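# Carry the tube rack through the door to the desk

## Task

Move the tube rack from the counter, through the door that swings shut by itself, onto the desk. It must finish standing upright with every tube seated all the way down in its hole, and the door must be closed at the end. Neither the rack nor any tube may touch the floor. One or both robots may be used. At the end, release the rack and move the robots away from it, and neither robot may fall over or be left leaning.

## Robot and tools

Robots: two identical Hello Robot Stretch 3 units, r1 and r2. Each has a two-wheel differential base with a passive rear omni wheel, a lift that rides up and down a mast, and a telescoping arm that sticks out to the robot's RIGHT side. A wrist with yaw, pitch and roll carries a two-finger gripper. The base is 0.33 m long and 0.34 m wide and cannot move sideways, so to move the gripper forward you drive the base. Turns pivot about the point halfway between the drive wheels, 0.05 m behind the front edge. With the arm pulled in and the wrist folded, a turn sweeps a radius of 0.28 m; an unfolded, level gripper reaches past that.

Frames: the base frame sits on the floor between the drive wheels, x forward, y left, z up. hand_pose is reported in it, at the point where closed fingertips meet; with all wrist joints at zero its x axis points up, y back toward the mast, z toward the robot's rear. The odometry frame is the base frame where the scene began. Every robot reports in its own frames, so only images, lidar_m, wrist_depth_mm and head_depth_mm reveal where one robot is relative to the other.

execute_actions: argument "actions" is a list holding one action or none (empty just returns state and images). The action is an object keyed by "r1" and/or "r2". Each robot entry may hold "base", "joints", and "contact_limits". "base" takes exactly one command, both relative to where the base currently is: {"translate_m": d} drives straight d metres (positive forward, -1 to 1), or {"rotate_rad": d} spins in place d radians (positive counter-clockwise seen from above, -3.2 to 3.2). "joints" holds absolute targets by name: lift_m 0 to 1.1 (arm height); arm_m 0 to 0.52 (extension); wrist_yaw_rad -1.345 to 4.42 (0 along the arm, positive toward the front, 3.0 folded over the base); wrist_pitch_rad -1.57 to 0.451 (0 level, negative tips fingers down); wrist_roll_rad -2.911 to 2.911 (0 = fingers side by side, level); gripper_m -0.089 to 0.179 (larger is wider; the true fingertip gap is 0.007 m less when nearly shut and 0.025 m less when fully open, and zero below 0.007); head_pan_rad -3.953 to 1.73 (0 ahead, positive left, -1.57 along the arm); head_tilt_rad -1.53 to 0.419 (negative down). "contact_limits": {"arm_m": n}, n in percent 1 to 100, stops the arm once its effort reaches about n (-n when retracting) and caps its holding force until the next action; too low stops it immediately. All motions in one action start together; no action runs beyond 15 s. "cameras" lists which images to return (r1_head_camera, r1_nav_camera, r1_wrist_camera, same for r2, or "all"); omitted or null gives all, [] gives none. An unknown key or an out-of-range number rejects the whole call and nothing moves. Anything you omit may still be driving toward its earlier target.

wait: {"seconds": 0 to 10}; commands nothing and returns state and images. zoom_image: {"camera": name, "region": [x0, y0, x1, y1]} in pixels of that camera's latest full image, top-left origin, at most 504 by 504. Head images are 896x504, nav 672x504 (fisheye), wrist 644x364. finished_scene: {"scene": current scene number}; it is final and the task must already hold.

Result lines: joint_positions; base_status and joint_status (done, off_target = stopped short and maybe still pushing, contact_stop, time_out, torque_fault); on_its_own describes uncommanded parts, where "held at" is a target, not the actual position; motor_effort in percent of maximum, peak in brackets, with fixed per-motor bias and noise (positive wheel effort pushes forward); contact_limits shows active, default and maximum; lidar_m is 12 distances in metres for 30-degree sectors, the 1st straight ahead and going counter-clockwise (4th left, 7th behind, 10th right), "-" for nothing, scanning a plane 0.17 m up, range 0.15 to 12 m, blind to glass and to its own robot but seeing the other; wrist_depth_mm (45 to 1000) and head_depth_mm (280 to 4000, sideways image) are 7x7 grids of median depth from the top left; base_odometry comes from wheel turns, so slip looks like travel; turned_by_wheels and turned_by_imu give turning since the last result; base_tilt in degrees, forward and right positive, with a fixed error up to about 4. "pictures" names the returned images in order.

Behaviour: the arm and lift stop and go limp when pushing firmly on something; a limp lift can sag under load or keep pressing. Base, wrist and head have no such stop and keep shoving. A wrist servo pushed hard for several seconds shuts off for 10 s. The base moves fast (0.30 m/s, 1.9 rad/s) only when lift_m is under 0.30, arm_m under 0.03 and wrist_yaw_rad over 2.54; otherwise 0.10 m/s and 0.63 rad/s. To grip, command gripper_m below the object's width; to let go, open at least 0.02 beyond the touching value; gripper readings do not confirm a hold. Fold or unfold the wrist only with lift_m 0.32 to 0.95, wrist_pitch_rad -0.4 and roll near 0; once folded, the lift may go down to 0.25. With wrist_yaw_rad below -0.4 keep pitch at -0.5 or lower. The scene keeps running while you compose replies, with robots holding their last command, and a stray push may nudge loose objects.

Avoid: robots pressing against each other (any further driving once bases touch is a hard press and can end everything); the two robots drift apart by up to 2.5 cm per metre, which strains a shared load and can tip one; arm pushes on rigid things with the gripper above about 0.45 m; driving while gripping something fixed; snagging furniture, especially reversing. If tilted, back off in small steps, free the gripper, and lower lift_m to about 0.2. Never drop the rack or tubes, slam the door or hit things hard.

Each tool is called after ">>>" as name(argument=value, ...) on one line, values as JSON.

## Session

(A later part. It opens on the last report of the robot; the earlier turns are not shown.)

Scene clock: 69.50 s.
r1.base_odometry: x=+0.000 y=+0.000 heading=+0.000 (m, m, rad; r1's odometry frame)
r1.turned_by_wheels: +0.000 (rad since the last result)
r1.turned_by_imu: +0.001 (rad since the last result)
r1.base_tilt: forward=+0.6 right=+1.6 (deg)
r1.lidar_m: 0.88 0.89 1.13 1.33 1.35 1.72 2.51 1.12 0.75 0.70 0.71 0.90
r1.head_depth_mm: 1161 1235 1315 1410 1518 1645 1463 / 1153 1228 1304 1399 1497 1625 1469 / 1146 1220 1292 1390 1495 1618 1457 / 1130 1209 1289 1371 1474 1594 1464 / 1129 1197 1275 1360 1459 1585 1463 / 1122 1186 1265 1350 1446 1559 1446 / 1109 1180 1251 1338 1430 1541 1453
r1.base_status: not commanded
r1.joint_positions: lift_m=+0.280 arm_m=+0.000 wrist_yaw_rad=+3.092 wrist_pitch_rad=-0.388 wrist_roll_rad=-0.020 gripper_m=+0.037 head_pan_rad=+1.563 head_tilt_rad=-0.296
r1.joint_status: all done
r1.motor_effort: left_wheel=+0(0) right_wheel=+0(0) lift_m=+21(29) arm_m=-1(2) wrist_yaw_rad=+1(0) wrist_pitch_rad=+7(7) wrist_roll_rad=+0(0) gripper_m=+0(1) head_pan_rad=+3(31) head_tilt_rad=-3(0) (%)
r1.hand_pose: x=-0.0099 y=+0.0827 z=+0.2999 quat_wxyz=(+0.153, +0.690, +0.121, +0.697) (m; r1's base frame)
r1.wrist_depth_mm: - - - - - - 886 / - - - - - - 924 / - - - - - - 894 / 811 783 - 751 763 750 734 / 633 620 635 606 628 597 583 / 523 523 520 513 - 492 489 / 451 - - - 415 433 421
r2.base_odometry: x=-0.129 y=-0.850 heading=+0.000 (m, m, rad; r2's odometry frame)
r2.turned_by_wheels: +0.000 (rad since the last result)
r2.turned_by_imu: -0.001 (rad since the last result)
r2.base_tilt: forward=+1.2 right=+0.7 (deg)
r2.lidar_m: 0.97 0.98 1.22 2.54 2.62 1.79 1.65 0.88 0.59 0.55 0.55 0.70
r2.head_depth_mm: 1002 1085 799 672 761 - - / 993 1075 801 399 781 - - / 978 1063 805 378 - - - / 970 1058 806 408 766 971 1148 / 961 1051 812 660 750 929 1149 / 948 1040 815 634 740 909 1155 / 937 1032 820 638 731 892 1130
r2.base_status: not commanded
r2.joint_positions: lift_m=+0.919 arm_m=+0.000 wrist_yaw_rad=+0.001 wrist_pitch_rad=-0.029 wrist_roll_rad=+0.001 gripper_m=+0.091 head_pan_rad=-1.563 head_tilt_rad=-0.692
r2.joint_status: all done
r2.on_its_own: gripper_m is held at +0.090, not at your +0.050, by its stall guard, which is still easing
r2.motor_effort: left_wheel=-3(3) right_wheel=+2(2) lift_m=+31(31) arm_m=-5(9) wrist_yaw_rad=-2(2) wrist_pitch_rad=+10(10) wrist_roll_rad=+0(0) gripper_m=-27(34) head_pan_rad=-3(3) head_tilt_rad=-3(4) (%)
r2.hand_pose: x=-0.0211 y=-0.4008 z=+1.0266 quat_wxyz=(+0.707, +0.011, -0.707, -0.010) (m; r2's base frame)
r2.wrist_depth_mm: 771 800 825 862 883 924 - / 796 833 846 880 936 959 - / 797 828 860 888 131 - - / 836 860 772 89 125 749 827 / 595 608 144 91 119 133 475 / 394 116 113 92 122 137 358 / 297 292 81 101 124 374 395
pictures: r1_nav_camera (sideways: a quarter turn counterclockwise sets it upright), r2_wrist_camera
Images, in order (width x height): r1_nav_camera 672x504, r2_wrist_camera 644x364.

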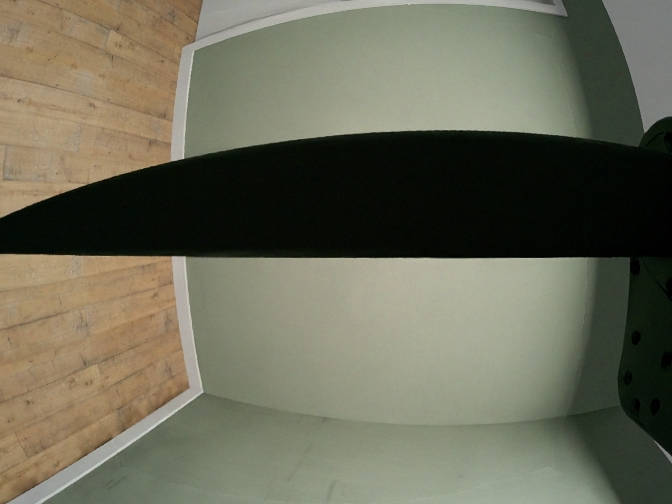

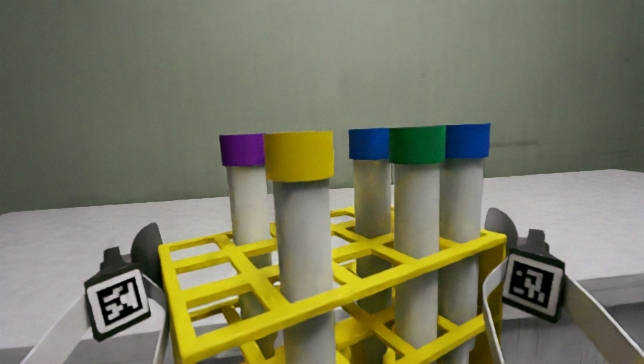

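>>> execute_actions(actions=[{"r1":{"base":{"translate_m":-1.0}}}], cameras=[])

>>> execute_actions(actions=[{"r1":{"base":{"translate_m":-0.3}}}], cameras=[])

>>> execute_actions(actions=[{"r1":{"base":{"rotate_rad":1.57},"joints":{"head_pan_rad":0}}}], cameras=["r1_nav_camera"])

Scene clock: 81.33 s.
r1.base_odometry: x=-1.000 y=+0.000 heading=-0.001 (m, m, rad; r1's odometry frame)
r1.turned_by_wheels: -0.001 (rad since the last result)
r1.turned_by_imu: +0.030 (rad since the last result)
r1.base_tilt: forward=+0.6 right=+1.5 (deg)
r1.lidar_m: 1.85 1.88 1.29 1.21 1.32 1.64 1.93 1.26 0.47 0.82 0.83 1.08
r1.head_depth_mm: 1037 1103 1176 1263 1357 1469 1456 / 1030 1104 1173 1253 1353 1465 1446 / 1030 1096 1166 1247 1344 1454 1455 / 1024 1095 1162 1243 1336 1438 1440 / 1019 1080 1153 1234 1330 1444 1449 / 1057 1129 1210 1297 1409 1531 1442 / 1088 1150 1234 1314 1404 1520 1439
r1.base_status: translate_m off_target (by the wheels' count: -0.9998 of -1.0000)
r1.joint_positions: lift_m=+0.280 arm_m=+0.000 wrist_yaw_rad=+3.092 wrist_pitch_rad=-0.390 wrist_roll_rad=-0.020 gripper_m=+0.037 head_pan_rad=+1.566 head_tilt_rad=-0.303
r1.joint_status: not commanded
r1.on_its_own: left_wheel is at rest, and its effort (-33) is outside its rest range (-18 to +18)
r1.motor_effort: left_wheel=-33(66) right_wheel=-10(52) lift_m=+31(31) arm_m=-1(1) wrist_yaw_rad=+0(2) wrist_pitch_rad=+8(9) wrist_roll_rad=+0(0) gripper_m=+0(1) head_pan_rad=+2(3) head_tilt_rad=+0(1) (%)
r1.hand_pose: x=-0.0099 y=+0.0825 z=+0.2991 quat_wxyz=(+0.153, +0.690, +0.121, +0.697) (m; r1's base frame)
r1.wrist_depth_mm: - - - - - - - / - - - - - - - / - - - - - - - / 812 777 - 747 755 740 733 / 630 627 612 607 616 599 587 / 525 518 520 510 - 501 499 / 435 - - - 423 435 426
r2.base_odometry: x=-0.129 y=-0.850 heading=+0.000 (m, m, rad; r2's odometry frame)
r2.turned_by_wheels: +0.000 (rad since the last result)
r2.turned_by_imu: -0.001 (rad since the last result)
r2.base_tilt: forward=+1.2 right=+0.8 (deg)
r2.lidar_m: 0.97 0.98 1.23 2.54 2.61 1.79 1.65 0.89 0.59 0.55 0.55 0.70
r2.head_depth_mm: 1003 1086 798 672 759 - - / 992 1073 802 400 781 - - / 978 1061 804 395 - - - / 967 1061 808 408 762 973 1146 / 959 1058 810 663 752 928 1149 / 952 1045 817 635 741 907 1151 / 938 1034 818 635 729 891 1136
r2.base_status: not commanded
r2.joint_positions: lift_m=+0.919 arm_m=+0.000 wrist_yaw_rad=+0.001 wrist_pitch_rad=-0.029 wrist_roll_rad=+0.001 gripper_m=+0.110 head_pan_rad=-1.563 head_tilt_rad=-0.692
r2.joint_status: not commanded
r2.on_its_own: gripper_m is held at +0.109, not at your +0.050, by its stall guard, which is not easing now
r2.motor_effort: left_wheel=-3(3) right_wheel=+2(2) lift_m=+32(31) arm_m=-6(6) wrist_yaw_rad=-1(1) wrist_pitch_rad=+10(10) wrist_roll_rad=+0(0) gripper_m=-19(20) head_pan_rad=-3(3) head_tilt_rad=-4(4) (%)
r2.hand_pose: x=-0.0211 y=-0.4008 z=+1.0266 quat_wxyz=(+0.707, +0.011, -0.707, -0.010) (m; r2's base frame)
r2.wrist_depth_mm: 776 795 823 863 897 950 - / 785 822 856 890 930 967 - / 801 827 862 896 131 - - / 832 846 762 89 125 760 827 / 601 606 143 91 119 138 476 / 390 113 113 92 122 137 359 / 305 291 81 100 124 372 394
pictures: none
No camera images: the call's "cameras" was empty. Leave "cameras" out to get every camera's image.

Scene clock: 83.70 s.
r1.base_odometry: x=-1.299 y=+0.000 heading=-0.002 (m, m, rad; r1's odometry frame)
r1.turned_by_wheels: -0.001 (rad since the last result)
r1.turned_by_imu: +0.475 (rad since the last result)
r1.base_tilt: forward=+0.5 right=+1.5 (deg)
r1.lidar_m: 1.82 1.20 1.09 1.20 1.50 1.87 1.53 0.54 0.58 0.94 1.17 1.90
r1.head_depth_mm: 960 998 998 1050 1118 1188 1278 / 1004 1062 1120 1190 1267 1344 1374 / 1050 1109 1179 1256 1344 1446 1448 / 1105 1166 1244 1325 1432 1543 1452 / 1159 1234 1316 1410 1524 1646 1446 / 1217 1300 1394 1502 1640 1731 1445 / 1254 1323 1411 1508 1632 1728 1440
r1.base_status: translate_m off_target (by the wheels' count: -0.2996 of -0.3000)
r1.joint_positions: lift_m=+0.280 arm_m=+0.000 wrist_yaw_rad=+3.092 wrist_pitch_rad=-0.390 wrist_roll_rad=-0.020 gripper_m=+0.037 head_pan_rad=+1.566 head_tilt_rad=-0.303
r1.joint_status: not commanded
r1.on_its_own: left_wheel is at rest, and its effort (-53) is outside its rest range (-18 to +18); right_wheel is at rest, and its effort (-27) is outside its rest range (-18 to +18)
r1.motor_effort: left_wheel=-53(54) right_wheel=-27(33) lift_m=+30(31) arm_m=-2(2) wrist_yaw_rad=+0(0) wrist_pitch_rad=+7(8) wrist_roll_rad=+0(0) gripper_m=+0(1) head_pan_rad=+1(2) head_tilt_rad=+1(1) (%)
r1.hand_pose: x=-0.0099 y=+0.0825 z=+0.2991 quat_wxyz=(+0.153, +0.690, +0.121, +0.697) (m; r1's base frame)
r1.wrist_depth_mm: - - - - - 880 803 / - - - - - 927 878 / - - - - - - 879 / 795 783 - 769 735 749 733 / 637 632 612 617 624 591 589 / 522 517 529 516 - 501 486 / 442 - - - 420 430 423
r2.base_odometry: x=-0.129 y=-0.850 heading=+0.000 (m, m, rad; r2's odometry frame)
r2.turned_by_wheels: +0.000 (rad since the last result)
r2.turned_by_imu: +0.000 (rad since the last result)
r2.base_tilt: forward=+1.3 right=+0.7 (deg)
r2.lidar_m: 0.97 0.98 1.22 2.54 2.62 1.79 1.65 0.88 0.59 0.55 0.55 0.70
r2.head_depth_mm: 1006 1087 797 673 760 - - / 991 1078 800 400 783 - - / 978 1062 804 395 - - - / 965 1061 811 408 762 972 1144 / 959 1054 810 661 752 926 1151 / 949 1045 817 636 742 912 1152 / 936 1032 819 636 730 889 1132
r2.base_status: not commanded
r2.joint_positions: lift_m=+0.919 arm_m=+0.000 wrist_yaw_rad=+0.001 wrist_pitch_rad=-0.029 wrist_roll_rad=+0.001 gripper_m=+0.110 head_pan_rad=-1.563 head_tilt_rad=-0.692
r2.joint_status: not commanded
r2.on_its_own: gripper_m is held at +0.109, not at your +0.050, by its stall guard, which is not easing now
r2.motor_effort: left_wheel=-3(3) right_wheel=+2(2) lift_m=+31(31) arm_m=-6(6) wrist_yaw_rad=+0(1) wrist_pitch_rad=+10(10) wrist_roll_rad=+0(0) gripper_m=-20(20) head_pan_rad=-3(3) head_tilt_rad=-3(3) (%)
r2.hand_pose: x=-0.0211 y=-0.4008 z=+1.0266 quat_wxyz=(+0.707, +0.011, -0.707, -0.010) (m; r2's base frame)
r2.wrist_depth_mm: 776 794 822 861 908 953 - / 792 812 843 874 937 963 - / 805 822 866 893 131 - - / 838 859 764 89 125 751 825 / 598 612 144 91 119 138 477 / 394 113 113 92 122 137 358 / 305 291 81 100 124 377 392
pictures: none
No camera images: the call's "cameras" was empty. Leave "cameras" out to get every camera's image.

Scene clock: 86.07 s.
r1.base_odometry: x=-1.299 y=+0.000 heading=+1.568 (m, m, rad; r1's odometry frame)
r1.turned_by_wheels: +1.570 (rad since the last result)
r1.turned_by_imu: +1.522 (rad since the last result)
r1.base_tilt: forward=+0.6 right=+1.6 (deg)
r1.lidar_m: 1.09 1.43 1.87 1.55 0.55 0.54 0.94 1.13 1.90 1.91 1.22 1.08
r1.head_depth_mm: 875 920 977 1035 1104 1178 1274 / 986 1041 1100 1172 1236 1256 1328 / 1027 1088 1155 1233 1320 1416 1452 / 1069 1134 1212 1300 1391 1505 1447 / 1117 1192 1269 1367 1471 1596 1444 / 1172 1249 1336 1447 1553 1684 1442 / 1224 1306 1393 1484 1593 1695 1446
r1.base_status: done
r1.joint_positions: lift_m=+0.280 arm_m=+0.000 wrist_yaw_rad=+3.092 wrist_pitch_rad=-0.390 wrist_roll_rad=-0.020 gripper_m=+0.037 head_pan_rad=+0.007 head_tilt_rad=-0.304
r1.joint_status: all done
r1.motor_effort: left_wheel=-1(64) right_wheel=+2(16) lift_m=+31(31) arm_m=-1(1) wrist_yaw_rad=+2(2) wrist_pitch_rad=+8(8) wrist_roll_rad=+0(0) gripper_m=+1(0) head_pan_rad=-3(32) head_tilt_rad=+2(1) (%)
r1.hand_pose: x=-0.0098 y=+0.0824 z=+0.2991 quat_wxyz=(+0.153, +0.690, +0.121, +0.697) (m; r1's base frame)
r1.wrist_depth_mm: 786 989 - - - - - / 613 - - - - - - / 450 - - - - - - / 483 771 - 744 740 744 747 / 586 548 604 606 624 604 591 / 519 492 491 515 - 503 491 / 441 - - - 414 426 419
r2.base_odometry: x=-0.129 y=-0.850 heading=+0.000 (m, m, rad; r2's odometry frame)
r2.turned_by_wheels: +0.000 (rad since the last result)
r2.turned_by_imu: +0.000 (rad since the last result)
r2.base_tilt: forward=+1.2 right=+0.6 (deg)
r2.lidar_m: 0.97 0.98 1.23 2.54 2.63 1.79 1.65 0.88 0.59 0.55 0.55 0.70
r2.head_depth_mm: 1003 1089 801 675 760 - - / 990 1073 803 399 783 - - / 975 1057 803 395 - - - / 969 1060 808 408 762 975 1148 / 956 1053 811 661 754 929 1152 / 947 1042 816 635 742 909 1149 / 936 1034 820 634 729 891 1132
r2.base_status: not commanded
r2.joint_positions: lift_m=+0.919 arm_m=+0.000 wrist_yaw_rad=+0.001 wrist_pitch_rad=-0.029 wrist_roll_rad=+0.001 gripper_m=+0.110 head_pan_rad=-1.563 head_tilt_rad=-0.692
r2.joint_status: not commanded
r2.on_its_own: gripper_m is held at +0.109, not at your +0.050, by its stall guard, which is not easing now
r2.motor_effort: left_wheel=-3(3) right_wheel=+2(2) lift_m=+31(30) arm_m=-6(6) wrist_yaw_rad=-1(2) wrist_pitch_rad=+10(10) wrist_roll_rad=+0(0) gripper_m=-20(20) head_pan_rad=-2(3) head_tilt_rad=-3(3) (%)
r2.hand_pose: x=-0.0211 y=-0.4008 z=+1.0266 quat_wxyz=(+0.707, +0.011, -0.707, -0.010) (m; r2's base frame)
r2.wrist_depth_mm: 765 802 837 856 900 944 - / 793 812 858 896 921 971 - / 808 827 861 901 130 - - / 827 855 764 89 125 755 826 / 600 613 143 91 119 138 482 / 392 113 113 92 122 137 359 / 305 291 81 100 124 375 394
pictures: r1_nav_camera (sideways: a quarter turn counterclockwise sets it upright)
Images, in order (width x height): r1_nav_camera 672x504.

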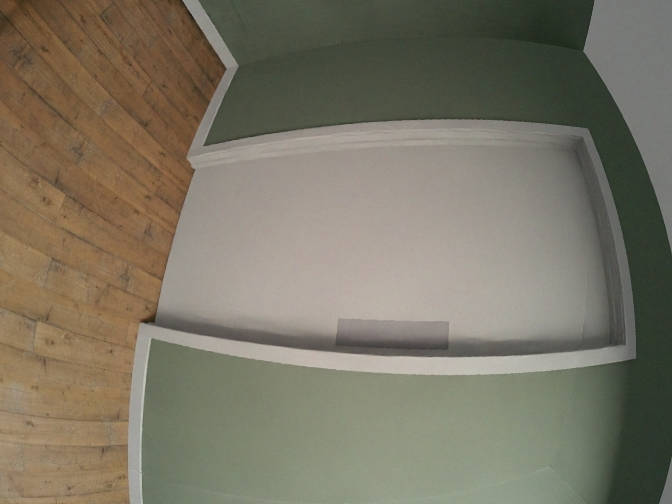

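Bumped the desk foot, but now aimed at the door with push plate. Push through.

>>> execute_actions(actions=[{"r1":{"base":{"translate_m":1.0}}}], cameras=[])

>>> execute_actions(actions=[{"r1":{"base":{"translate_m":0.8}},"r2":{"joints":{"head_pan_rad":-3.14,"head_tilt_rad":-0.3}}}], cameras=["r1_nav_camera","r2_nav_camera"])

Scene clock: 94.67 s.
r1.base_odometry: x=-1.297 y=+1.000 heading=+1.568 (m, m, rad; r1's odometry frame)
r1.turned_by_wheels: +0.000 (rad since the last result)
r1.turned_by_imu: +0.008 (rad since the last result)
r1.base_tilt: forward=+0.6 right=+1.5 (deg)
r1.lidar_m: 0.24 0.29 0.56 1.55 1.88 1.44 1.88 2.29 2.24 0.26 0.26 0.24
r1.head_depth_mm: - - - - - - - / - - - - - - - / - - - - - - - / - - - - - - - / - - - - - - 292 / - - - - - 288 309 / - - - - 286 302 335
r1.base_status: done
r1.joint_positions: lift_m=+0.280 arm_m=+0.000 wrist_yaw_rad=+3.092 wrist_pitch_rad=-0.390 wrist_roll_rad=-0.020 gripper_m=+0.037 head_pan_rad=+0.007 head_tilt_rad=-0.304
r1.joint_status: not commanded
r1.motor_effort: left_wheel=-2(7) right_wheel=+2(7) lift_m=+31(31) arm_m=-2(1) wrist_yaw_rad=+1(1) wrist_pitch_rad=+8(8) wrist_roll_rad=+0(0) gripper_m=+0(1) head_pan_rad=-3(3) head_tilt_rad=+2(2) (%)
r1.hand_pose: x=-0.0098 y=+0.0824 z=+0.2991 quat_wxyz=(+0.153, +0.690, +0.121, +0.697) (m; r1's base frame)
r1.wrist_depth_mm: - - - - - 811 500 / - - - - - 649 473 / - - - - - 684 456 / 792 780 - 760 756 707 442 / 634 627 626 605 619 593 423 / 511 515 526 517 - 495 400 / 447 - - - 416 433 383
r2.base_odometry: x=-0.129 y=-0.850 heading=+0.000 (m, m, rad; r2's odometry frame)
r2.turned_by_wheels: +0.000 (rad since the last result)
r2.turned_by_imu: -0.001 (rad since the last result)
r2.base_tilt: forward=+1.3 right=+0.7 (deg)
r2.lidar_m: 0.97 0.98 1.23 2.54 2.62 1.79 1.65 0.88 0.59 0.55 0.55 0.70
r2.head_depth_mm: 1001 1092 798 674 760 - - / 990 1074 802 400 784 - - / 978 1059 804 395 - - - / 968 1059 811 408 762 970 1145 / 960 1054 811 661 751 929 1147 / 946 1040 815 635 743 911 1156 / 942 1029 818 635 727 891 1128
r2.base_status: not commanded
r2.joint_positions: lift_m=+0.919 arm_m=+0.000 wrist_yaw_rad=+0.001 wrist_pitch_rad=-0.029 wrist_roll_rad=+0.001 gripper_m=+0.110 head_pan_rad=-1.563 head_tilt_rad=-0.692
r2.joint_status: not commanded
r2.on_its_own: gripper_m is held at +0.109, not at your +0.050, by its stall guard, which is not easing now
r2.motor_effort: left_wheel=-3(3) right_wheel=+2(2) lift_m=+30(31) arm_m=-6(6) wrist_yaw_rad=-1(1) wrist_pitch_rad=+10(10) wrist_roll_rad=+0(0) gripper_m=-20(20) head_pan_rad=-3(3) head_tilt_rad=-4(4) (%)
r2.hand_pose: x=-0.0211 y=-0.4008 z=+1.0266 quat_wxyz=(+0.707, +0.011, -0.707, -0.010) (m; r2's base frame)
r2.wrist_depth_mm: 768 806 826 876 890 956 - / 777 820 849 883 926 962 - / 821 828 868 890 131 - - / 830 847 761 89 125 757 824 / 596 606 144 91 119 139 475 / 393 113 113 92 122 137 358 / 305 292 81 100 124 374 393
pictures: none
No camera images: the call's "cameras" was empty. Leave "cameras" out to get every camera's image.

Scene clock: 100.60 s.
r1.base_odometry: x=-1.295 y=+1.800 heading=+1.568 (m, m, rad; r1's odometry frame)
r1.turned_by_wheels: +0.000 (rad since the last result)
r1.turned_by_imu: -0.025 (rad since the last result)
r1.base_tilt: forward=+0.6 right=+1.6 (deg)
r1.lidar_m: 0.18 0.15 0.15 0.18 0.32 2.35 2.21 0.66 1.08 1.85 1.60 0.31
r1.head_depth_mm: - - - - 2199 1745 1455 / - - - - - - 305 / - - - - - - - / - - - - - - - / - - - - - - - / - - - - - - - / - - - - - - -
r1.base_status: done
r1.joint_positions: lift_m=+0.280 arm_m=+0.000 wrist_yaw_rad=+3.092 wrist_pitch_rad=-0.389 wrist_roll_rad=-0.020 gripper_m=+0.037 head_pan_rad=-0.003 head_tilt_rad=-0.298
r1.joint_status: not commanded
r1.motor_effort: left_wheel=+3(54) right_wheel=+1(30) lift_m=+31(32) arm_m=-1(0) wrist_yaw_rad=+0(22) wrist_pitch_rad=+8(8) wrist_roll_rad=+0(1) gripper_m=+0(1) head_pan_rad=+1(3) head_tilt_rad=+0(4) (%)
r1.hand_pose: x=-0.0100 y=+0.0825 z=+0.2991 quat_wxyz=(+0.153, +0.690, +0.121, +0.697) (m; r1's base frame)
r1.wrist_depth_mm: - 555 286 239 189 159 136 / - 611 - 257 205 167 143 / - 690 - 284 218 177 149 / 813 744 - 313 236 188 157 / 628 623 620 338 246 202 166 / 518 518 522 370 - 216 176 / 447 - - - 305 228 187
r2.base_odometry: x=-0.129 y=-0.850 heading=+0.000 (m, m, rad; r2's odometry frame)
r2.turned_by_wheels: +0.000 (rad since the last result)
r2.turned_by_imu: -0.001 (rad since the last result)
r2.base_tilt: forward=+1.2 right=+0.8 (deg)
r2.lidar_m: 0.97 0.98 1.22 2.54 1.57 1.73 1.65 0.88 0.59 0.54 0.55 0.70
r2.head_depth_mm: 1475 1547 1622 1731 1872 1939 - / 1446 1531 1608 1715 1829 1910 - / 1430 1516 1594 1692 1809 1896 - / 1412 1492 1576 1678 1778 1854 1487 / 1405 1477 1562 1662 1771 1816 1499 / 1382 1458 1549 1637 1738 1825 1498 / 1373 1438 1528 1614 1718 1788 1504
r2.base_status: not commanded
r2.joint_positions: lift_m=+0.919 arm_m=+0.000 wrist_yaw_rad=+0.001 wrist_pitch_rad=-0.029 wrist_roll_rad=+0.001 gripper_m=+0.110 head_pan_rad=-3.133 head_tilt_rad=-0.310
r2.joint_status: all done
r2.on_its_own: gripper_m is held at +0.109, not at your +0.050, by its stall guard, which is not easing now
r2.motor_effort: left_wheel=-3(3) right_wheel=+2(2) lift_m=+30(30) arm_m=-6(6) wrist_yaw_rad=-1(1) wrist_pitch_rad=+10(10) wrist_roll_rad=+0(0) gripper_m=-20(20) head_pan_rad=-3(35) head_tilt_rad=+4(24) (%)
r2.hand_pose: x=-0.0211 y=-0.4008 z=+1.0266 quat_wxyz=(+0.707, +0.011, -0.707, -0.010) (m; r2's base frame)
r2.wrist_depth_mm: 774 782 829 870 899 942 - / 794 820 848 886 933 969 - / 806 837 859 891 131 - - / 830 856 764 89 125 766 826 / 596 607 143 91 119 138 475 / 393 113 113 92 122 137 360 / 305 291 81 100 124 373 395
pictures: r1_nav_camera (sideways: a quarter turn counterclockwise sets it upright), r2_nav_camera (sideways: a quarter turn counterclockwise sets it upright)
Images, in order (width x height): r1_nav_camera 672x504, r2_nav_camera 672x504.

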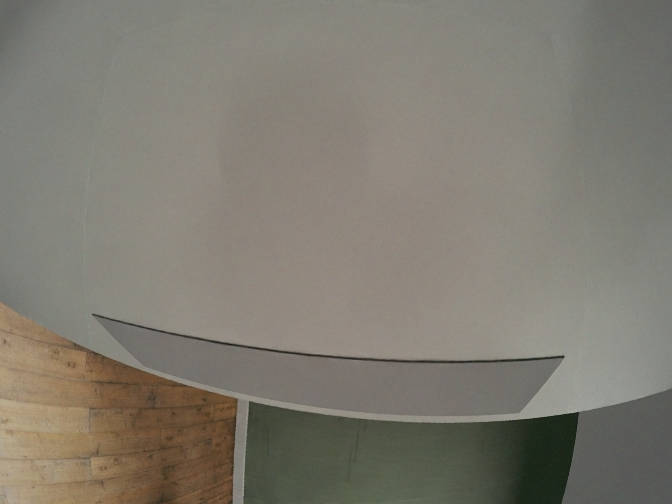

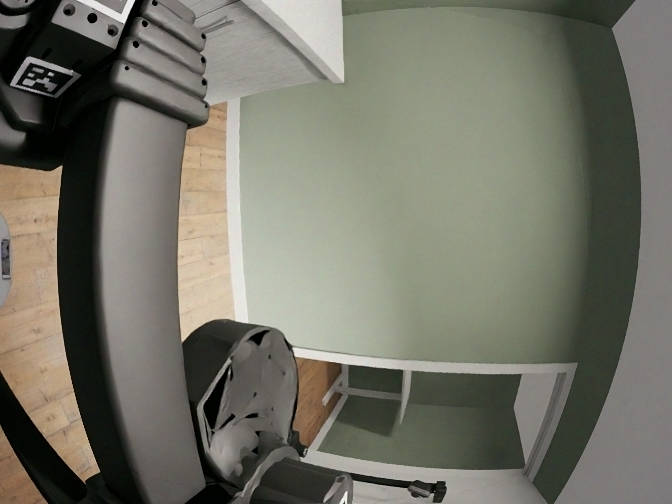

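>>> execute_actions(actions=[{"r1":{"base":{"translate_m":0.25}},"r2":{"base":{"rotate_rad":1.57},"joints":{"head_pan_rad":0}}}], cameras=[])

>>> execute_actions(actions=[{"r2":{"base":{"translate_m":0.95}}}], cameras=[])

>>> execute_actions(actions=[{"r2":{"base":{"rotate_rad":1.57}}}], cameras=["r2_nav_camera"])

Scene clock: 109.50 s.
r1.base_odometry: x=-1.294 y=+2.050 heading=+1.568 (m, m, rad; r1's odometry frame)
r1.turned_by_wheels: +0.000 (rad since the last result)
r1.turned_by_imu: +0.002 (rad since the last result)
r1.base_tilt: forward=+0.6 right=+1.6 (deg)
r1.lidar_m: 1.92 0.18 0.17 0.18 0.25 0.74 0.98 0.89 1.61 1.62 1.65 1.92
r1.head_depth_mm: 1575 1659 1744 1876 1977 1889 1456 / 1635 1732 1837 1935 2064 1884 1457 / 1691 1794 1917 2031 2177 1875 1451 / 1767 1864 1990 2138 2268 1861 1452 / 1835 1956 2098 2239 2352 1856 1447 / 1877 1976 2072 2186 2266 1847 1442 / 1631 1690 1757 1826 1940 1860 1490
r1.base_status: done
r1.joint_positions: lift_m=+0.280 arm_m=+0.000 wrist_yaw_rad=+3.092 wrist_pitch_rad=-0.389 wrist_roll_rad=-0.020 gripper_m=+0.037 head_pan_rad=-0.003 head_tilt_rad=-0.298
r1.joint_status: not commanded
r1.motor_effort: left_wheel=+4(29) right_wheel=+0(5) lift_m=+31(31) arm_m=-1(1) wrist_yaw_rad=+0(2) wrist_pitch_rad=+8(7) wrist_roll_rad=+0(0) gripper_m=+1(0) head_pan_rad=+1(1) head_tilt_rad=+0(1) (%)
r1.hand_pose: x=-0.0100 y=+0.0825 z=+0.2991 quat_wxyz=(+0.153, +0.690, +0.121, +0.697) (m; r1's base frame)
r1.wrist_depth_mm: 387 326 242 217 190 166 150 / 455 359 - 235 203 177 159 / 552 404 - 258 219 190 167 / 716 470 - 288 237 203 179 / 625 576 455 311 252 222 191 / 514 518 499 343 - 239 206 / 438 - - - 318 256 223
r2.base_odometry: x=-0.129 y=-0.850 heading=+1.570 (m, m, rad; r2's odometry frame)
r2.turned_by_wheels: +1.570 (rad since the last result)
r2.turned_by_imu: +1.574 (rad since the last result)
r2.base_tilt: forward=+1.2 right=+0.6 (deg)
r2.lidar_m: 2.59 1.64 1.78 1.65 0.88 0.59 0.55 0.55 0.71 0.97 0.99 1.24
r2.head_depth_mm: 2053 2103 2133 2182 2219 1902 1496 / 2286 2393 2544 2690 2595 1923 1490 / 2252 2385 2495 2675 2659 1907 1494 / 2211 2365 2490 2638 2668 1918 1500 / 2206 2308 2449 2590 2698 1929 1504 / 2180 2295 2416 2586 2632 1922 1505 / 2164 2255 2391 2560 2623 1924 1508
r2.base_status: done
r2.joint_positions: lift_m=+0.919 arm_m=+0.000 wrist_yaw_rad=+0.001 wrist_pitch_rad=-0.029 wrist_roll_rad=+0.001 gripper_m=+0.113 head_pan_rad=-0.007 head_tilt_rad=-0.310
r2.joint_status: all done
r2.on_its_own: gripper_m is held at +0.112, not at your +0.050, by its stall guard, which is not easing now
r2.motor_effort: left_wheel=-3(10) right_wheel=+2(8) lift_m=+30(31) arm_m=-6(6) wrist_yaw_rad=-1(1) wrist_pitch_rad=+10(10) wrist_roll_rad=+0(0) gripper_m=-18(19) head_pan_rad=+3(34) head_tilt_rad=+4(4) (%)
r2.hand_pose: x=-0.0211 y=-0.4008 z=+1.0266 quat_wxyz=(+0.707, +0.011, -0.707, -0.010) (m; r2's base frame)
r2.wrist_depth_mm: 610 633 654 681 716 737 773 / 627 647 671 702 725 758 795 / 644 666 681 702 130 777 826 / 660 685 136 89 124 814 853 / 680 685 139 91 119 477 867 / 699 112 113 92 122 137 485 / 707 734 81 98 124 882 933
pictures: none
No camera images: the call's "cameras" was empty. Leave "cameras" out to get every camera's image.

Scene clock: 120.10 s.
r1.base_odometry: x=-1.294 y=+2.050 heading=+1.568 (m, m, rad; r1's odometry frame)
r1.turned_by_wheels: +0.000 (rad since the last result)
r1.turned_by_imu: +0.001 (rad since the last result)
r1.base_tilt: forward=+0.6 right=+1.5 (deg)
r1.lidar_m: 1.91 0.18 0.17 0.18 0.25 0.74 0.98 0.89 1.61 1.93 1.02 1.12
r1.head_depth_mm: 1570 1661 1752 1863 1990 1885 1464 / 1626 1725 1831 1939 2067 1885 1463 / 1697 1808 1906 2031 2184 1870 1452 / 1784 1876 1980 2124 2263 1878 1456 / 1833 1943 2069 2237 2367 1867 1442 / 1867 1971 2090 2178 2283 1872 1449 / 1623 1683 1751 1825 1938 1863 1488
r1.base_status: not commanded
r1.joint_positions: lift_m=+0.280 arm_m=+0.000 wrist_yaw_rad=+3.092 wrist_pitch_rad=-0.389 wrist_roll_rad=-0.020 gripper_m=+0.037 head_pan_rad=-0.003 head_tilt_rad=-0.298
r1.joint_status: not commanded
r1.motor_effort: left_wheel=+3(3) right_wheel=+1(1) lift_m=+31(31) arm_m=-1(1) wrist_yaw_rad=+0(1) wrist_pitch_rad=+8(8) wrist_roll_rad=+0(0) gripper_m=+1(1) head_pan_rad=+2(1) head_tilt_rad=-1(0) (%)
r1.hand_pose: x=-0.0100 y=+0.0825 z=+0.2991 quat_wxyz=(+0.153, +0.690, +0.121, +0.697) (m; r1's base frame)
r1.wrist_depth_mm: 389 328 241 217 189 166 150 / 454 365 - 234 202 177 159 / 556 409 - 257 217 189 168 / 720 475 - 285 238 204 178 / 631 576 452 310 251 219 191 / 518 520 493 340 - 241 204 / 441 - - - 320 258 224
r2.base_odometry: x=-0.128 y=+0.100 heading=+1.570 (m, m, rad; r2's odometry frame)
r2.turned_by_wheels: +0.000 (rad since the last result)
r2.turned_by_imu: -0.008 (rad since the last result)
r2.base_tilt: forward=+1.3 right=+0.9 (deg)
r2.lidar_m: 1.64 1.66 1.06 1.11 1.78 1.61 1.49 1.40 0.92 0.85 0.86 1.08
r2.head_depth_mm: 1464 1545 1631 1721 1811 1840 1492 / 1447 1525 1617 1707 1829 1895 1492 / 1430 1504 1602 1683 1803 1866 1499 / 1406 1473 1574 1644 1783 1841 1499 / 1392 1463 1548 1629 1752 1842 1492 / 1374 1448 1519 1608 1723 1804 1500 / 1364 1425 1522 1585 1702 1804 1508
r2.base_status: done
r2.joint_positions: lift_m=+0.919 arm_m=+0.000 wrist_yaw_rad=+0.001 wrist_pitch_rad=-0.029 wrist_roll_rad=+0.001 gripper_m=+0.113 head_pan_rad=-0.007 head_tilt_rad=-0.310
r2.joint_status: not commanded
r2.on_its_own: gripper_m is held at +0.112, not at your +0.050, by its stall guard, which is not easing now
r2.motor_effort: left_wheel=-3(4) right_wheel=+1(8) lift_m=+30(30) arm_m=-6(5) wrist_yaw_rad=-1(1) wrist_pitch_rad=+10(10) wrist_roll_rad=+0(0) gripper_m=-19(19) head_pan_rad=+3(3) head_tilt_rad=+5(5) (%)
r2.hand_pose: x=-0.0211 y=-0.4008 z=+1.0266 quat_wxyz=(+0.707, +0.011, -0.707, -0.010) (m; r2's base frame)
r2.wrist_depth_mm: 515 533 552 571 596 624 650 / 530 542 568 586 616 641 671 / 538 558 572 588 130 657 695 / 550 568 582 89 125 674 718 / 567 581 140 91 119 138 750 / 578 112 113 92 122 137 771 / 584 618 81 99 124 751 802
pictures: none
No camera images: the call's "cameras" was empty. Leave "cameras" out to get every camera's image.

Scene clock: 123.53 s.
r1.base_odometry: x=-1.294 y=+2.050 heading=+1.568 (m, m, rad; r1's odometry frame)
r1.turned_by_wheels: +0.000 (rad since the last result)
r1.turned_by_imu: +0.000 (rad since the last result)
r1.base_tilt: forward=+0.6 right=+1.5 (deg)
r1.lidar_m: 1.92 0.18 0.17 0.18 0.25 0.74 0.98 0.89 1.61 1.93 1.24 1.11
r1.head_depth_mm: 1575 1657 1756 1866 1981 1883 1461 / 1639 1714 1826 1947 2067 1877 1458 / 1699 1797 1913 2024 2177 1881 1446 / 1771 1884 1995 2139 2243 1873 1448 / 1839 1955 2095 2228 2355 1876 1450 / 1864 1957 2088 2185 2229 1866 1447 / 1628 1687 1750 1829 1949 1852 1492
r1.base_status: not commanded
r1.joint_positions: lift_m=+0.280 arm_m=+0.000 wrist_yaw_rad=+3.092 wrist_pitch_rad=-0.389 wrist_roll_rad=-0.020 gripper_m=+0.037 head_pan_rad=-0.003 head_tilt_rad=-0.298
r1.joint_status: not commanded
r1.motor_effort: left_wheel=+3(3) right_wheel=+1(1) lift_m=+31(31) arm_m=-1(2) wrist_yaw_rad=+0(0) wrist_pitch_rad=+8(7) wrist_roll_rad=+0(0) gripper_m=+0(1) head_pan_rad=+1(1) head_tilt_rad=-1(0) (%)
r1.hand_pose: x=-0.0100 y=+0.0825 z=+0.2991 quat_wxyz=(+0.153, +0.690, +0.121, +0.697) (m; r1's base frame)
r1.wrist_depth_mm: 390 322 240 218 189 168 148 / 451 359 - 237 203 178 158 / 566 404 - 258 219 190 168 / 726 468 - 285 238 205 179 / 629 570 450 315 253 220 190 / 505 521 504 342 - 240 205 / 440 - - - 321 257 222
r2.base_odometry: x=-0.128 y=+0.100 heading=+3.140 (m, m, rad; r2's odometry frame)
r2.turned_by_wheels: +1.570 (rad since the last result)
r2.turned_by_imu: +1.575 (rad since the last result)
r2.base_tilt: forward=+1.2 right=+0.9 (deg)
r2.lidar_m: 1.11 1.79 1.60 1.49 1.38 0.92 0.85 0.86 1.08 1.65 1.67 1.06
r2.head_depth_mm: 3320 1457 1133 1390 1365 1364 1355 / 3474 3615 3770 - 2653 1331 1297 / 3415 3553 3716 - 2664 1771 1372 / 3381 3550 3665 3882 2640 1929 1505 / 3325 3565 3629 3681 2550 1911 1505 / 1490 1570 1643 1731 1851 1921 1503 / 1471 1551 1633 1724 1819 1900 1499
r2.base_status: done
r2.joint_positions: lift_m=+0.919 arm_m=+0.000 wrist_yaw_rad=+0.001 wrist_pitch_rad=-0.029 wrist_roll_rad=+0.001 gripper_m=+0.113 head_pan_rad=-0.007 head_tilt_rad=-0.310
r2.joint_status: not commanded
r2.on_its_own: gripper_m is held at +0.112, not at your +0.050, by its stall guard, which is not easing now
r2.motor_effort: left_wheel=-3(10) right_wheel=+2(8) lift_m=+31(31) arm_m=-6(6) wrist_yaw_rad=-1(1) wrist_pitch_rad=+10(10) wrist_roll_rad=+0(0) gripper_m=-19(19) head_pan_rad=+3(2) head_tilt_rad=+3(3) (%)
r2.hand_pose: x=-0.0211 y=-0.4008 z=+1.0266 quat_wxyz=(+0.707, +0.011, -0.707, -0.010) (m; r2's base frame)
r2.wrist_depth_mm: - - - - - - 752 / - - - - - - 762 / - - - - 131 - 772 / - - - 88 125 - 779 / - - 141 91 119 540 788 / - 111 113 92 122 137 762 / - - 81 102 124 - 852
pictures: r2_nav_camera (sideways: a quarter turn counterclockwise sets it upright)
Images, in order (width x height): r2_nav_camera 672x504.

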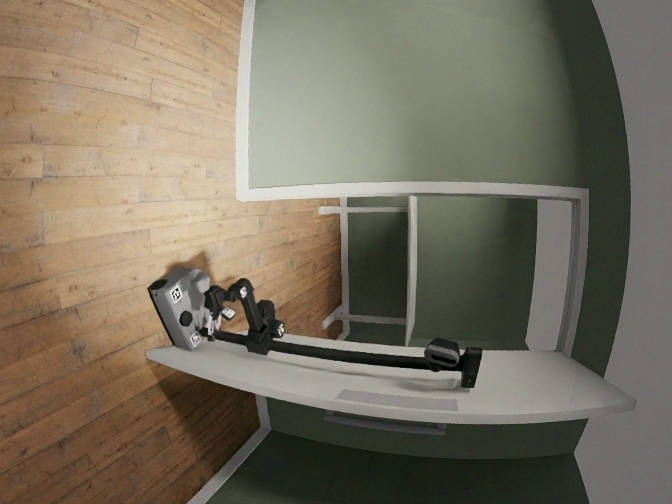

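>>> execute_actions(actions=[{"r1":{"base":{"rotate_rad":0.7}}}], cameras=[])

>>> execute_actions(actions=[{"r1":{"base":{"translate_m":0.35}}}], cameras=["r2_nav_camera"])

Scene clock: 133.97 s.
r1.base_odometry: x=-1.294 y=+2.050 heading=+2.268 (m, m, rad; r1's odometry frame)
r1.turned_by_wheels: +0.700 (rad since the last result)
r1.turned_by_imu: +0.700 (rad since the last result)
r1.base_tilt: forward=+0.6 right=+1.6 (deg)
r1.lidar_m: - - 0.15 0.19 2.46 0.89 0.99 1.93 2.00 1.11 1.92 1.98
r1.head_depth_mm: - - - - - - - / - - - - - - - / - - - - - - - / - - - - - - - / - - - - - - - / - - - - - - - / - - - - - - -
r1.base_status: done
r1.joint_positions: lift_m=+0.280 arm_m=+0.000 wrist_yaw_rad=+3.092 wrist_pitch_rad=-0.389 wrist_roll_rad=-0.020 gripper_m=+0.037 head_pan_rad=-0.003 head_tilt_rad=-0.298
r1.joint_status: not commanded
r1.motor_effort: left_wheel=+2(11) right_wheel=+2(6) lift_m=+31(31) arm_m=-1(1) wrist_yaw_rad=+1(1) wrist_pitch_rad=+8(8) wrist_roll_rad=+0(0) gripper_m=+1(1) head_pan_rad=+2(1) head_tilt_rad=+0(1) (%)
r1.hand_pose: x=-0.0100 y=+0.0825 z=+0.2991 quat_wxyz=(+0.153, +0.690, +0.121, +0.697) (m; r1's base frame)
r1.wrist_depth_mm: - - - 418 198 131 97 / - - - 453 208 134 100 / - - - 508 217 138 102 / 781 788 - 578 228 143 104 / 622 637 619 557 221 147 107 / 516 513 517 490 - 152 109 / 443 - - - 247 150 112
r2.base_odometry: x=-0.128 y=+0.100 heading=+3.140 (m, m, rad; r2's odometry frame)
r2.turned_by_wheels: +0.000 (rad since the last result)
r2.turned_by_imu: -0.001 (rad since the last result)
r2.base_tilt: forward=+1.2 right=+0.8 (deg)
r2.lidar_m: 1.12 1.79 1.60 1.49 1.38 0.92 0.85 0.86 1.08 1.65 1.67 1.04
r2.head_depth_mm: 3311 1274 1189 1488 1349 1257 1360 / 3426 3563 3751 3707 2514 1335 1234 / 3389 3593 3731 - 2652 1771 1315 / 3366 3520 3724 3887 2670 1911 1495 / 3334 3532 3664 3674 2506 1921 1500 / 1484 1564 1639 1746 1860 1924 1498 / 1461 1547 1627 1726 1842 1902 1503
r2.base_status: not commanded
r2.joint_positions: lift_m=+0.919 arm_m=+0.000 wrist_yaw_rad=+0.001 wrist_pitch_rad=-0.029 wrist_roll_rad=+0.001 gripper_m=+0.113 head_pan_rad=-0.007 head_tilt_rad=-0.310
r2.joint_status: not commanded
r2.on_its_own: gripper_m is held at +0.112, not at your +0.050, by its stall guard, which is not easing now
r2.motor_effort: left_wheel=-4(3) right_wheel=+2(2) lift_m=+31(30) arm_m=-6(6) wrist_yaw_rad=-1(1) wrist_pitch_rad=+10(10) wrist_roll_rad=+0(0) gripper_m=-19(19) head_pan_rad=+3(3) head_tilt_rad=+4(4) (%)
r2.hand_pose: x=-0.0211 y=-0.4008 z=+1.0266 quat_wxyz=(+0.707, +0.011, -0.707, -0.010) (m; r2's base frame)
r2.wrist_depth_mm: - - - - - - 760 / - - - - - - 766 / - - - - 130 - 770 / - - - 89 125 - 783 / - - 140 91 119 138 791 / - 111 113 92 122 137 768 / - - 81 99 124 - 856
pictures: none
No camera images: the call's "cameras" was empty. Leave "cameras" out to get every camera's image.

Scene clock: 137.03 s.
r1.base_odometry: x=-1.519 y=+2.318 heading=+2.268 (m, m, rad; r1's odometry frame)
r1.turned_by_wheels: +0.000 (rad since the last result)
r1.turned_by_imu: +0.003 (rad since the last result)
r1.base_tilt: forward=+0.6 right=+1.6 (deg)
r1.lidar_m: 0.96 0.93 0.15 0.18 0.38 1.22 1.22 2.22 2.30 1.11 1.73 1.33
r1.head_depth_mm: 1049 1129 1224 1323 1467 1621 1463 / 978 1045 1127 1213 1339 1478 1460 / 921 980 1050 1133 1222 1344 1414 / 865 919 981 1050 1127 1237 1327 / 815 866 919 978 1046 1142 1234 / 773 817 867 925 985 1060 1141 / 742 781 826 874 927 990 1060
r1.base_status: done
r1.joint_positions: lift_m=+0.280 arm_m=+0.000 wrist_yaw_rad=+3.092 wrist_pitch_rad=-0.389 wrist_roll_rad=-0.020 gripper_m=+0.037 head_pan_rad=-0.003 head_tilt_rad=-0.298
r1.joint_status: not commanded
r1.motor_effort: left_wheel=+4(31) right_wheel=+2(6) lift_m=+31(31) arm_m=-1(1) wrist_yaw_rad=+0(1) wrist_pitch_rad=+8(8) wrist_roll_rad=+0(0) gripper_m=+1(0) head_pan_rad=+2(1) head_tilt_rad=+0(1) (%)
r1.hand_pose: x=-0.0100 y=+0.0825 z=+0.2991 quat_wxyz=(+0.153, +0.690, +0.121, +0.697) (m; r1's base frame)
r1.wrist_depth_mm: - - 319 253 191 154 130 / - - - 275 204 163 135 / - - - 301 217 171 140 / 803 790 - 331 233 180 148 / 624 621 607 359 240 191 155 / 533 513 520 394 - 205 162 / 447 - - - 297 214 177
r2.base_odometry: x=-0.128 y=+0.100 heading=+3.140 (m, m, rad; r2's odometry frame)
r2.turned_by_wheels: +0.000 (rad since the last result)
r2.turned_by_imu: +0.000 (rad since the last result)
r2.base_tilt: forward=+1.3 right=+0.8 (deg)
r2.lidar_m: 1.76 1.79 1.60 1.49 1.39 0.92 0.85 0.86 1.08 1.65 1.67 1.11
r2.head_depth_mm: 3272 3482 1753 1791 1841 1796 1373 / 3441 3622 3772 - 2664 1898 1497 / 3402 3563 3759 - 2669 1923 1498 / 3366 3587 3658 3881 2654 1906 1504 / 3319 3507 3613 3706 2553 1921 1500 / 1479 1571 1650 1738 1852 1924 1501 / 1471 1548 1631 1721 1819 1894 1513
r2.base_status: not commanded
r2.joint_positions: lift_m=+0.919 arm_m=+0.000 wrist_yaw_rad=+0.001 wrist_pitch_rad=-0.029 wrist_roll_rad=+0.001 gripper_m=+0.113 head_pan_rad=-0.007 head_tilt_rad=-0.310
r2.joint_status: not commanded
r2.on_its_own: gripper_m is held at +0.112, not at your +0.050, by its stall guard, which is not easing now
r2.motor_effort: left_wheel=-3(3) right_wheel=+2(2) lift_m=+30(30) arm_m=-6(6) wrist_yaw_rad=-1(2) wrist_pitch_rad=+10(10) wrist_roll_rad=+0(0) gripper_m=-20(19) head_pan_rad=+3(3) head_tilt_rad=+5(4) (%)
r2.hand_pose: x=-0.0211 y=-0.4008 z=+1.0266 quat_wxyz=(+0.707, +0.011, -0.707, -0.010) (m; r2's base frame)
r2.wrist_depth_mm: - - - - - - 750 / - - - - - - 764 / - - - - 130 - 771 / - - - 89 125 - 785 / - - 140 91 119 139 782 / - 112 113 92 122 137 761 / - - 81 100 124 - 837
pictures: r2_nav_camera (sideways: a quarter turn counterclockwise sets it upright)
Images, in order (width x height): r2_nav_camera 672x504.

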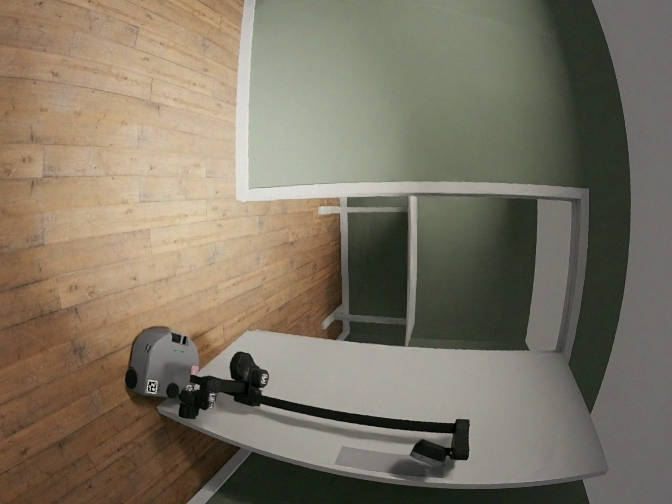

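Clear now. Swing the rack forward for safety and drive through.

>>> execute_actions(actions=[{"r2":{"base":{"translate_m":1.0},"joints":{"wrist_yaw_rad":1.57}}}], cameras=[])

>>> execute_actions(actions=[{"r2":{"base":{"translate_m":1.0}}}], cameras=[])

>>> execute_actions(actions=[{"r2":{"base":{"translate_m":0.5}}}], cameras=["r2_nav_camera"])

Scene clock: 152.47 s.
r1.base_odometry: x=-1.519 y=+2.318 heading=+2.268 (m, m, rad; r1's odometry frame)
r1.turned_by_wheels: +0.000 (rad since the last result)
r1.turned_by_imu: +0.001 (rad since the last result)
r1.base_tilt: forward=+0.6 right=+1.6 (deg)
r1.lidar_m: 0.95 0.92 0.15 0.18 0.37 1.22 1.22 0.60 2.31 1.80 1.73 1.33
r1.head_depth_mm: 1048 1125 1222 1323 1462 1618 1465 / 978 1045 1129 1221 1337 1460 1450 / 916 979 1049 1131 1226 1345 1416 / 862 916 981 1053 1130 1238 1329 / 815 866 919 978 1049 1133 1236 / 771 817 865 925 983 1056 1139 / 743 781 825 874 929 992 1063
r1.base_status: not commanded
r1.joint_positions: lift_m=+0.280 arm_m=+0.000 wrist_yaw_rad=+3.092 wrist_pitch_rad=-0.389 wrist_roll_rad=-0.020 gripper_m=+0.037 head_pan_rad=-0.003 head_tilt_rad=-0.298
r1.joint_status: not commanded
r1.motor_effort: left_wheel=+4(4) right_wheel=+2(2) lift_m=+31(31) arm_m=-1(1) wrist_yaw_rad=+1(1) wrist_pitch_rad=+7(8) wrist_roll_rad=+0(0) gripper_m=+0(0) head_pan_rad=+2(1) head_tilt_rad=+0(1) (%)
r1.hand_pose: x=-0.0100 y=+0.0825 z=+0.2991 quat_wxyz=(+0.153, +0.690, +0.121, +0.697) (m; r1's base frame)
r1.wrist_depth_mm: - - 321 251 192 155 130 / - - - 273 203 162 135 / - - - 303 219 171 141 / 789 775 - 335 235 180 148 / 614 617 592 357 241 192 155 / 524 520 512 388 - 205 163 / 439 - - - 294 213 179
r2.base_odometry: x=-1.128 y=+0.102 heading=+3.140 (m, m, rad; r2's odometry frame)
r2.turned_by_wheels: +0.000 (rad since the last result)
r2.turned_by_imu: -0.008 (rad since the last result)
r2.base_tilt: forward=+1.3 right=+0.8 (deg)
r2.lidar_m: 2.48 0.79 0.98 1.60 1.62 2.00 1.85 1.87 1.65 0.60 0.74 0.87
r2.head_depth_mm: 2577 2738 2870 3044 2652 1911 1490 / 2569 2737 2814 3033 2667 1921 1490 / 2545 2691 2804 3015 2670 1918 1492 / 2500 2598 2741 2970 2662 1911 1499 / 2463 2606 2698 2919 2620 1940 1490 / 2444 2578 2689 2892 2691 1923 1502 / 2443 2551 2660 2782 2303 867 882
r2.base_status: done
r2.joint_positions: lift_m=+0.919 arm_m=+0.000 wrist_yaw_rad=+1.567 wrist_pitch_rad=-0.029 wrist_roll_rad=+0.001 gripper_m=+0.113 head_pan_rad=-0.007 head_tilt_rad=-0.310
r2.joint_status: all done
r2.on_its_own: gripper_m is held at +0.112, not at your +0.050, by its stall guard, which is not easing now
r2.motor_effort: left_wheel=-3(5) right_wheel=+1(8) lift_m=+30(30) arm_m=-5(6) wrist_yaw_rad=+3(6) wrist_pitch_rad=+10(10) wrist_roll_rad=+0(0) gripper_m=-19(19) head_pan_rad=+3(3) head_tilt_rad=+4(3) (%)
r2.hand_pose: x=+0.2341 y=-0.1463 z=+1.0266 quat_wxyz=(+0.508, +0.507, -0.493, +0.492) (m; r2's base frame)
r2.wrist_depth_mm: 590 - - - - 656 496 / 607 - - - - 676 504 / 620 - - - 131 657 513 / 637 - - 89 125 634 515 / 653 722 141 91 119 138 529 / 673 111 113 92 121 137 515 / 688 722 81 99 124 653 563
pictures: none
No camera images: the call's "cameras" was empty. Leave "cameras" out to get every camera's image.

Scene clock: 163.57 s.
r1.base_odometry: x=-1.519 y=+2.318 heading=+2.268 (m, m, rad; r1's odometry frame)
r1.turned_by_wheels: +0.000 (rad since the last result)
r1.turned_by_imu: +0.001 (rad since the last result)
r1.base_tilt: forward=+0.6 right=+1.6 (deg)
r1.lidar_m: 0.95 0.93 0.15 0.18 0.37 1.19 1.23 2.22 2.30 1.81 1.74 1.33
r1.head_depth_mm: 1045 1130 1221 1315 1463 1620 1463 / 980 1043 1124 1215 1338 1462 1456 / 915 981 1046 1130 1227 1341 1411 / 863 917 979 1048 1131 1244 1332 / 817 866 915 979 1050 1137 1229 / 774 817 865 922 980 1058 1142 / 741 781 823 876 931 993 1060
r1.base_status: not commanded
r1.joint_positions: lift_m=+0.280 arm_m=+0.000 wrist_yaw_rad=+3.092 wrist_pitch_rad=-0.389 wrist_roll_rad=-0.020 gripper_m=+0.037 head_pan_rad=-0.003 head_tilt_rad=-0.298
r1.joint_status: not commanded
r1.motor_effort: left_wheel=+3(4) right_wheel=+2(2) lift_m=+31(31) arm_m=+0(1) wrist_yaw_rad=+0(0) wrist_pitch_rad=+8(7) wrist_roll_rad=+0(0) gripper_m=+0(1) head_pan_rad=+1(1) head_tilt_rad=-1(1) (%)
r1.hand_pose: x=-0.0100 y=+0.0825 z=+0.2991 quat_wxyz=(+0.153, +0.690, +0.121, +0.697) (m; r1's base frame)
r1.wrist_depth_mm: - - 317 253 191 154 130 / - - - 271 204 163 136 / - - - 302 219 172 141 / 799 781 - 331 235 181 148 / 613 637 621 360 240 192 155 / 519 506 521 389 - 204 163 / 441 - - - 297 216 177
r2.base_odometry: x=-2.128 y=+0.104 heading=+3.140 (m, m, rad; r2's odometry frame)
r2.turned_by_wheels: +0.000 (rad since the last result)
r2.turned_by_imu: -0.008 (rad since the last result)
r2.base_tilt: forward=+1.2 right=+0.8 (deg)
r2.lidar_m: 1.55 1.49 2.42 0.84 0.38 2.19 2.84 0.98 0.58 0.58 1.41 1.76
r2.head_depth_mm: 1708 1796 1908 1684 2174 1895 1490 / 1680 1774 1883 1512 2140 1902 1491 / 1662 1751 1857 1499 2094 1906 1496 / 1655 1726 1824 1525 2074 1927 1496 / 1621 1702 1808 1527 2029 1929 1506 / 1599 1697 1782 1475 1977 1783 1497 / 1596 1676 1765 1376 1976 1940 1501
r2.base_status: done
r2.joint_positions: lift_m=+0.919 arm_m=+0.000 wrist_yaw_rad=+1.567 wrist_pitch_rad=-0.029 wrist_roll_rad=+0.001 gripper_m=+0.113 head_pan_rad=-0.007 head_tilt_rad=-0.310
r2.joint_status: not commanded
r2.on_its_own: gripper_m is held at +0.112, not at your +0.050, by its stall guard, which is not easing now
r2.motor_effort: left_wheel=-2(6) right_wheel=+0(7) lift_m=+30(30) arm_m=-5(6) wrist_yaw_rad=+3(3) wrist_pitch_rad=+10(10) wrist_roll_rad=+0(0) gripper_m=-19(20) head_pan_rad=+3(3) head_tilt_rad=+4(3) (%)
r2.hand_pose: x=+0.2341 y=-0.1463 z=+1.0266 quat_wxyz=(+0.508, +0.507, -0.493, +0.492) (m; r2's base frame)
r2.wrist_depth_mm: - - - - - - - / - - - - - - - / - - - - 130 - - / - - - 89 125 - - / - - 141 91 119 139 - / - 112 113 92 121 137 - / - - 81 98 124 - -
pictures: none
No camera images: the call's "cameras" was empty. Leave "cameras" out to get every camera's image.

Scene clock: 169.67 s.
r1.base_odometry: x=-1.519 y=+2.318 heading=+2.268 (m, m, rad; r1's odometry frame)
r1.turned_by_wheels: +0.000 (rad since the last result)
r1.turned_by_imu: +0.001 (rad since the last result)
r1.base_tilt: forward=+0.6 right=+1.6 (deg)
r1.lidar_m: 0.96 0.93 0.15 0.18 0.37 1.22 1.22 2.23 2.31 1.81 1.73 1.33
r1.head_depth_mm: 1045 1128 1225 1320 1469 1626 1454 / 979 1050 1131 1222 1333 1471 1461 / 914 981 1050 1126 1221 1340 1414 / 864 921 983 1049 1127 1233 1326 / 817 866 918 980 1052 1137 1233 / 774 817 865 924 984 1057 1139 / 741 782 825 873 928 990 1062
r1.base_status: not commanded
r1.joint_positions: lift_m=+0.280 arm_m=+0.000 wrist_yaw_rad=+3.092 wrist_pitch_rad=-0.389 wrist_roll_rad=-0.020 gripper_m=+0.037 head_pan_rad=-0.003 head_tilt_rad=-0.298
r1.joint_status: not commanded
r1.motor_effort: left_wheel=+4(3) right_wheel=+2(2) lift_m=+32(31) arm_m=-2(0) wrist_yaw_rad=+1(1) wrist_pitch_rad=+7(8) wrist_roll_rad=+0(0) gripper_m=+0(0) head_pan_rad=+1(1) head_tilt_rad=-1(2) (%)
r1.hand_pose: x=-0.0100 y=+0.0825 z=+0.2991 quat_wxyz=(+0.153, +0.690, +0.121, +0.697) (m; r1's base frame)
r1.wrist_depth_mm: - - 318 255 191 154 129 / - - - 274 204 162 135 / - - - 303 219 171 141 / 806 798 - 333 234 181 147 / 646 618 619 364 245 191 155 / 529 512 524 392 - 206 164 / 450 - - - 299 214 178
r2.base_odometry: x=-2.628 y=+0.105 heading=+3.140 (m, m, rad; r2's odometry frame)
r2.turned_by_wheels: +0.000 (rad since the last result)
r2.turned_by_imu: -0.004 (rad since the last result)
r2.base_tilt: forward=+1.2 right=+0.8 (deg)
r2.lidar_m: 1.42 1.02 1.79 2.43 1.01 0.73 3.33 0.82 0.78 1.33 1.34 1.34
r2.head_depth_mm: 1254 1326 1401 1219 781 1707 1486 / 1239 1309 1388 1225 784 1676 1497 / 1227 1284 1364 1223 784 1646 1491 / 1199 1271 1342 1228 745 1624 1509 / 1195 1262 1326 1235 745 1596 1500 / 1178 1239 1301 1250 745 1573 1500 / 1164 1228 1301 1250 749 1128 1185
r2.base_status: done
r2.joint_positions: lift_m=+0.919 arm_m=+0.000 wrist_yaw_rad=+1.567 wrist_pitch_rad=-0.029 wrist_roll_rad=+0.001 gripper_m=+0.113 head_pan_rad=-0.007 head_tilt_rad=-0.310
r2.joint_status: not commanded
r2.on_its_own: gripper_m is held at +0.112, not at your +0.050, by its stall guard, which is not easing now
r2.motor_effort: left_wheel=-1(5) right_wheel=-1(7) lift_m=+30(30) arm_m=-6(5) wrist_yaw_rad=+4(4) wrist_pitch_rad=+10(10) wrist_roll_rad=+0(0) gripper_m=-19(19) head_pan_rad=+3(3) head_tilt_rad=+4(4) (%)
r2.hand_pose: x=+0.2341 y=-0.1463 z=+1.0266 quat_wxyz=(+0.508, +0.507, -0.493, +0.492) (m; r2's base frame)
r2.wrist_depth_mm: - - - - - - - / - - - - - - - / - - - - 130 - - / - 940 607 89 125 698 - / 613 577 140 91 118 138 - / - 111 113 92 121 137 - / - 946 81 98 124 - -
pictures: r2_nav_camera (sideways: a quarter turn counterclockwise sets it upright)
Images, in order (width x height): r2_nav_camera 672x504.

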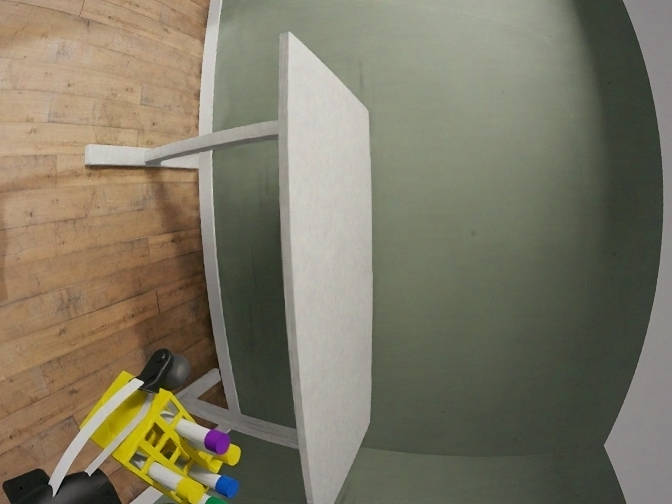

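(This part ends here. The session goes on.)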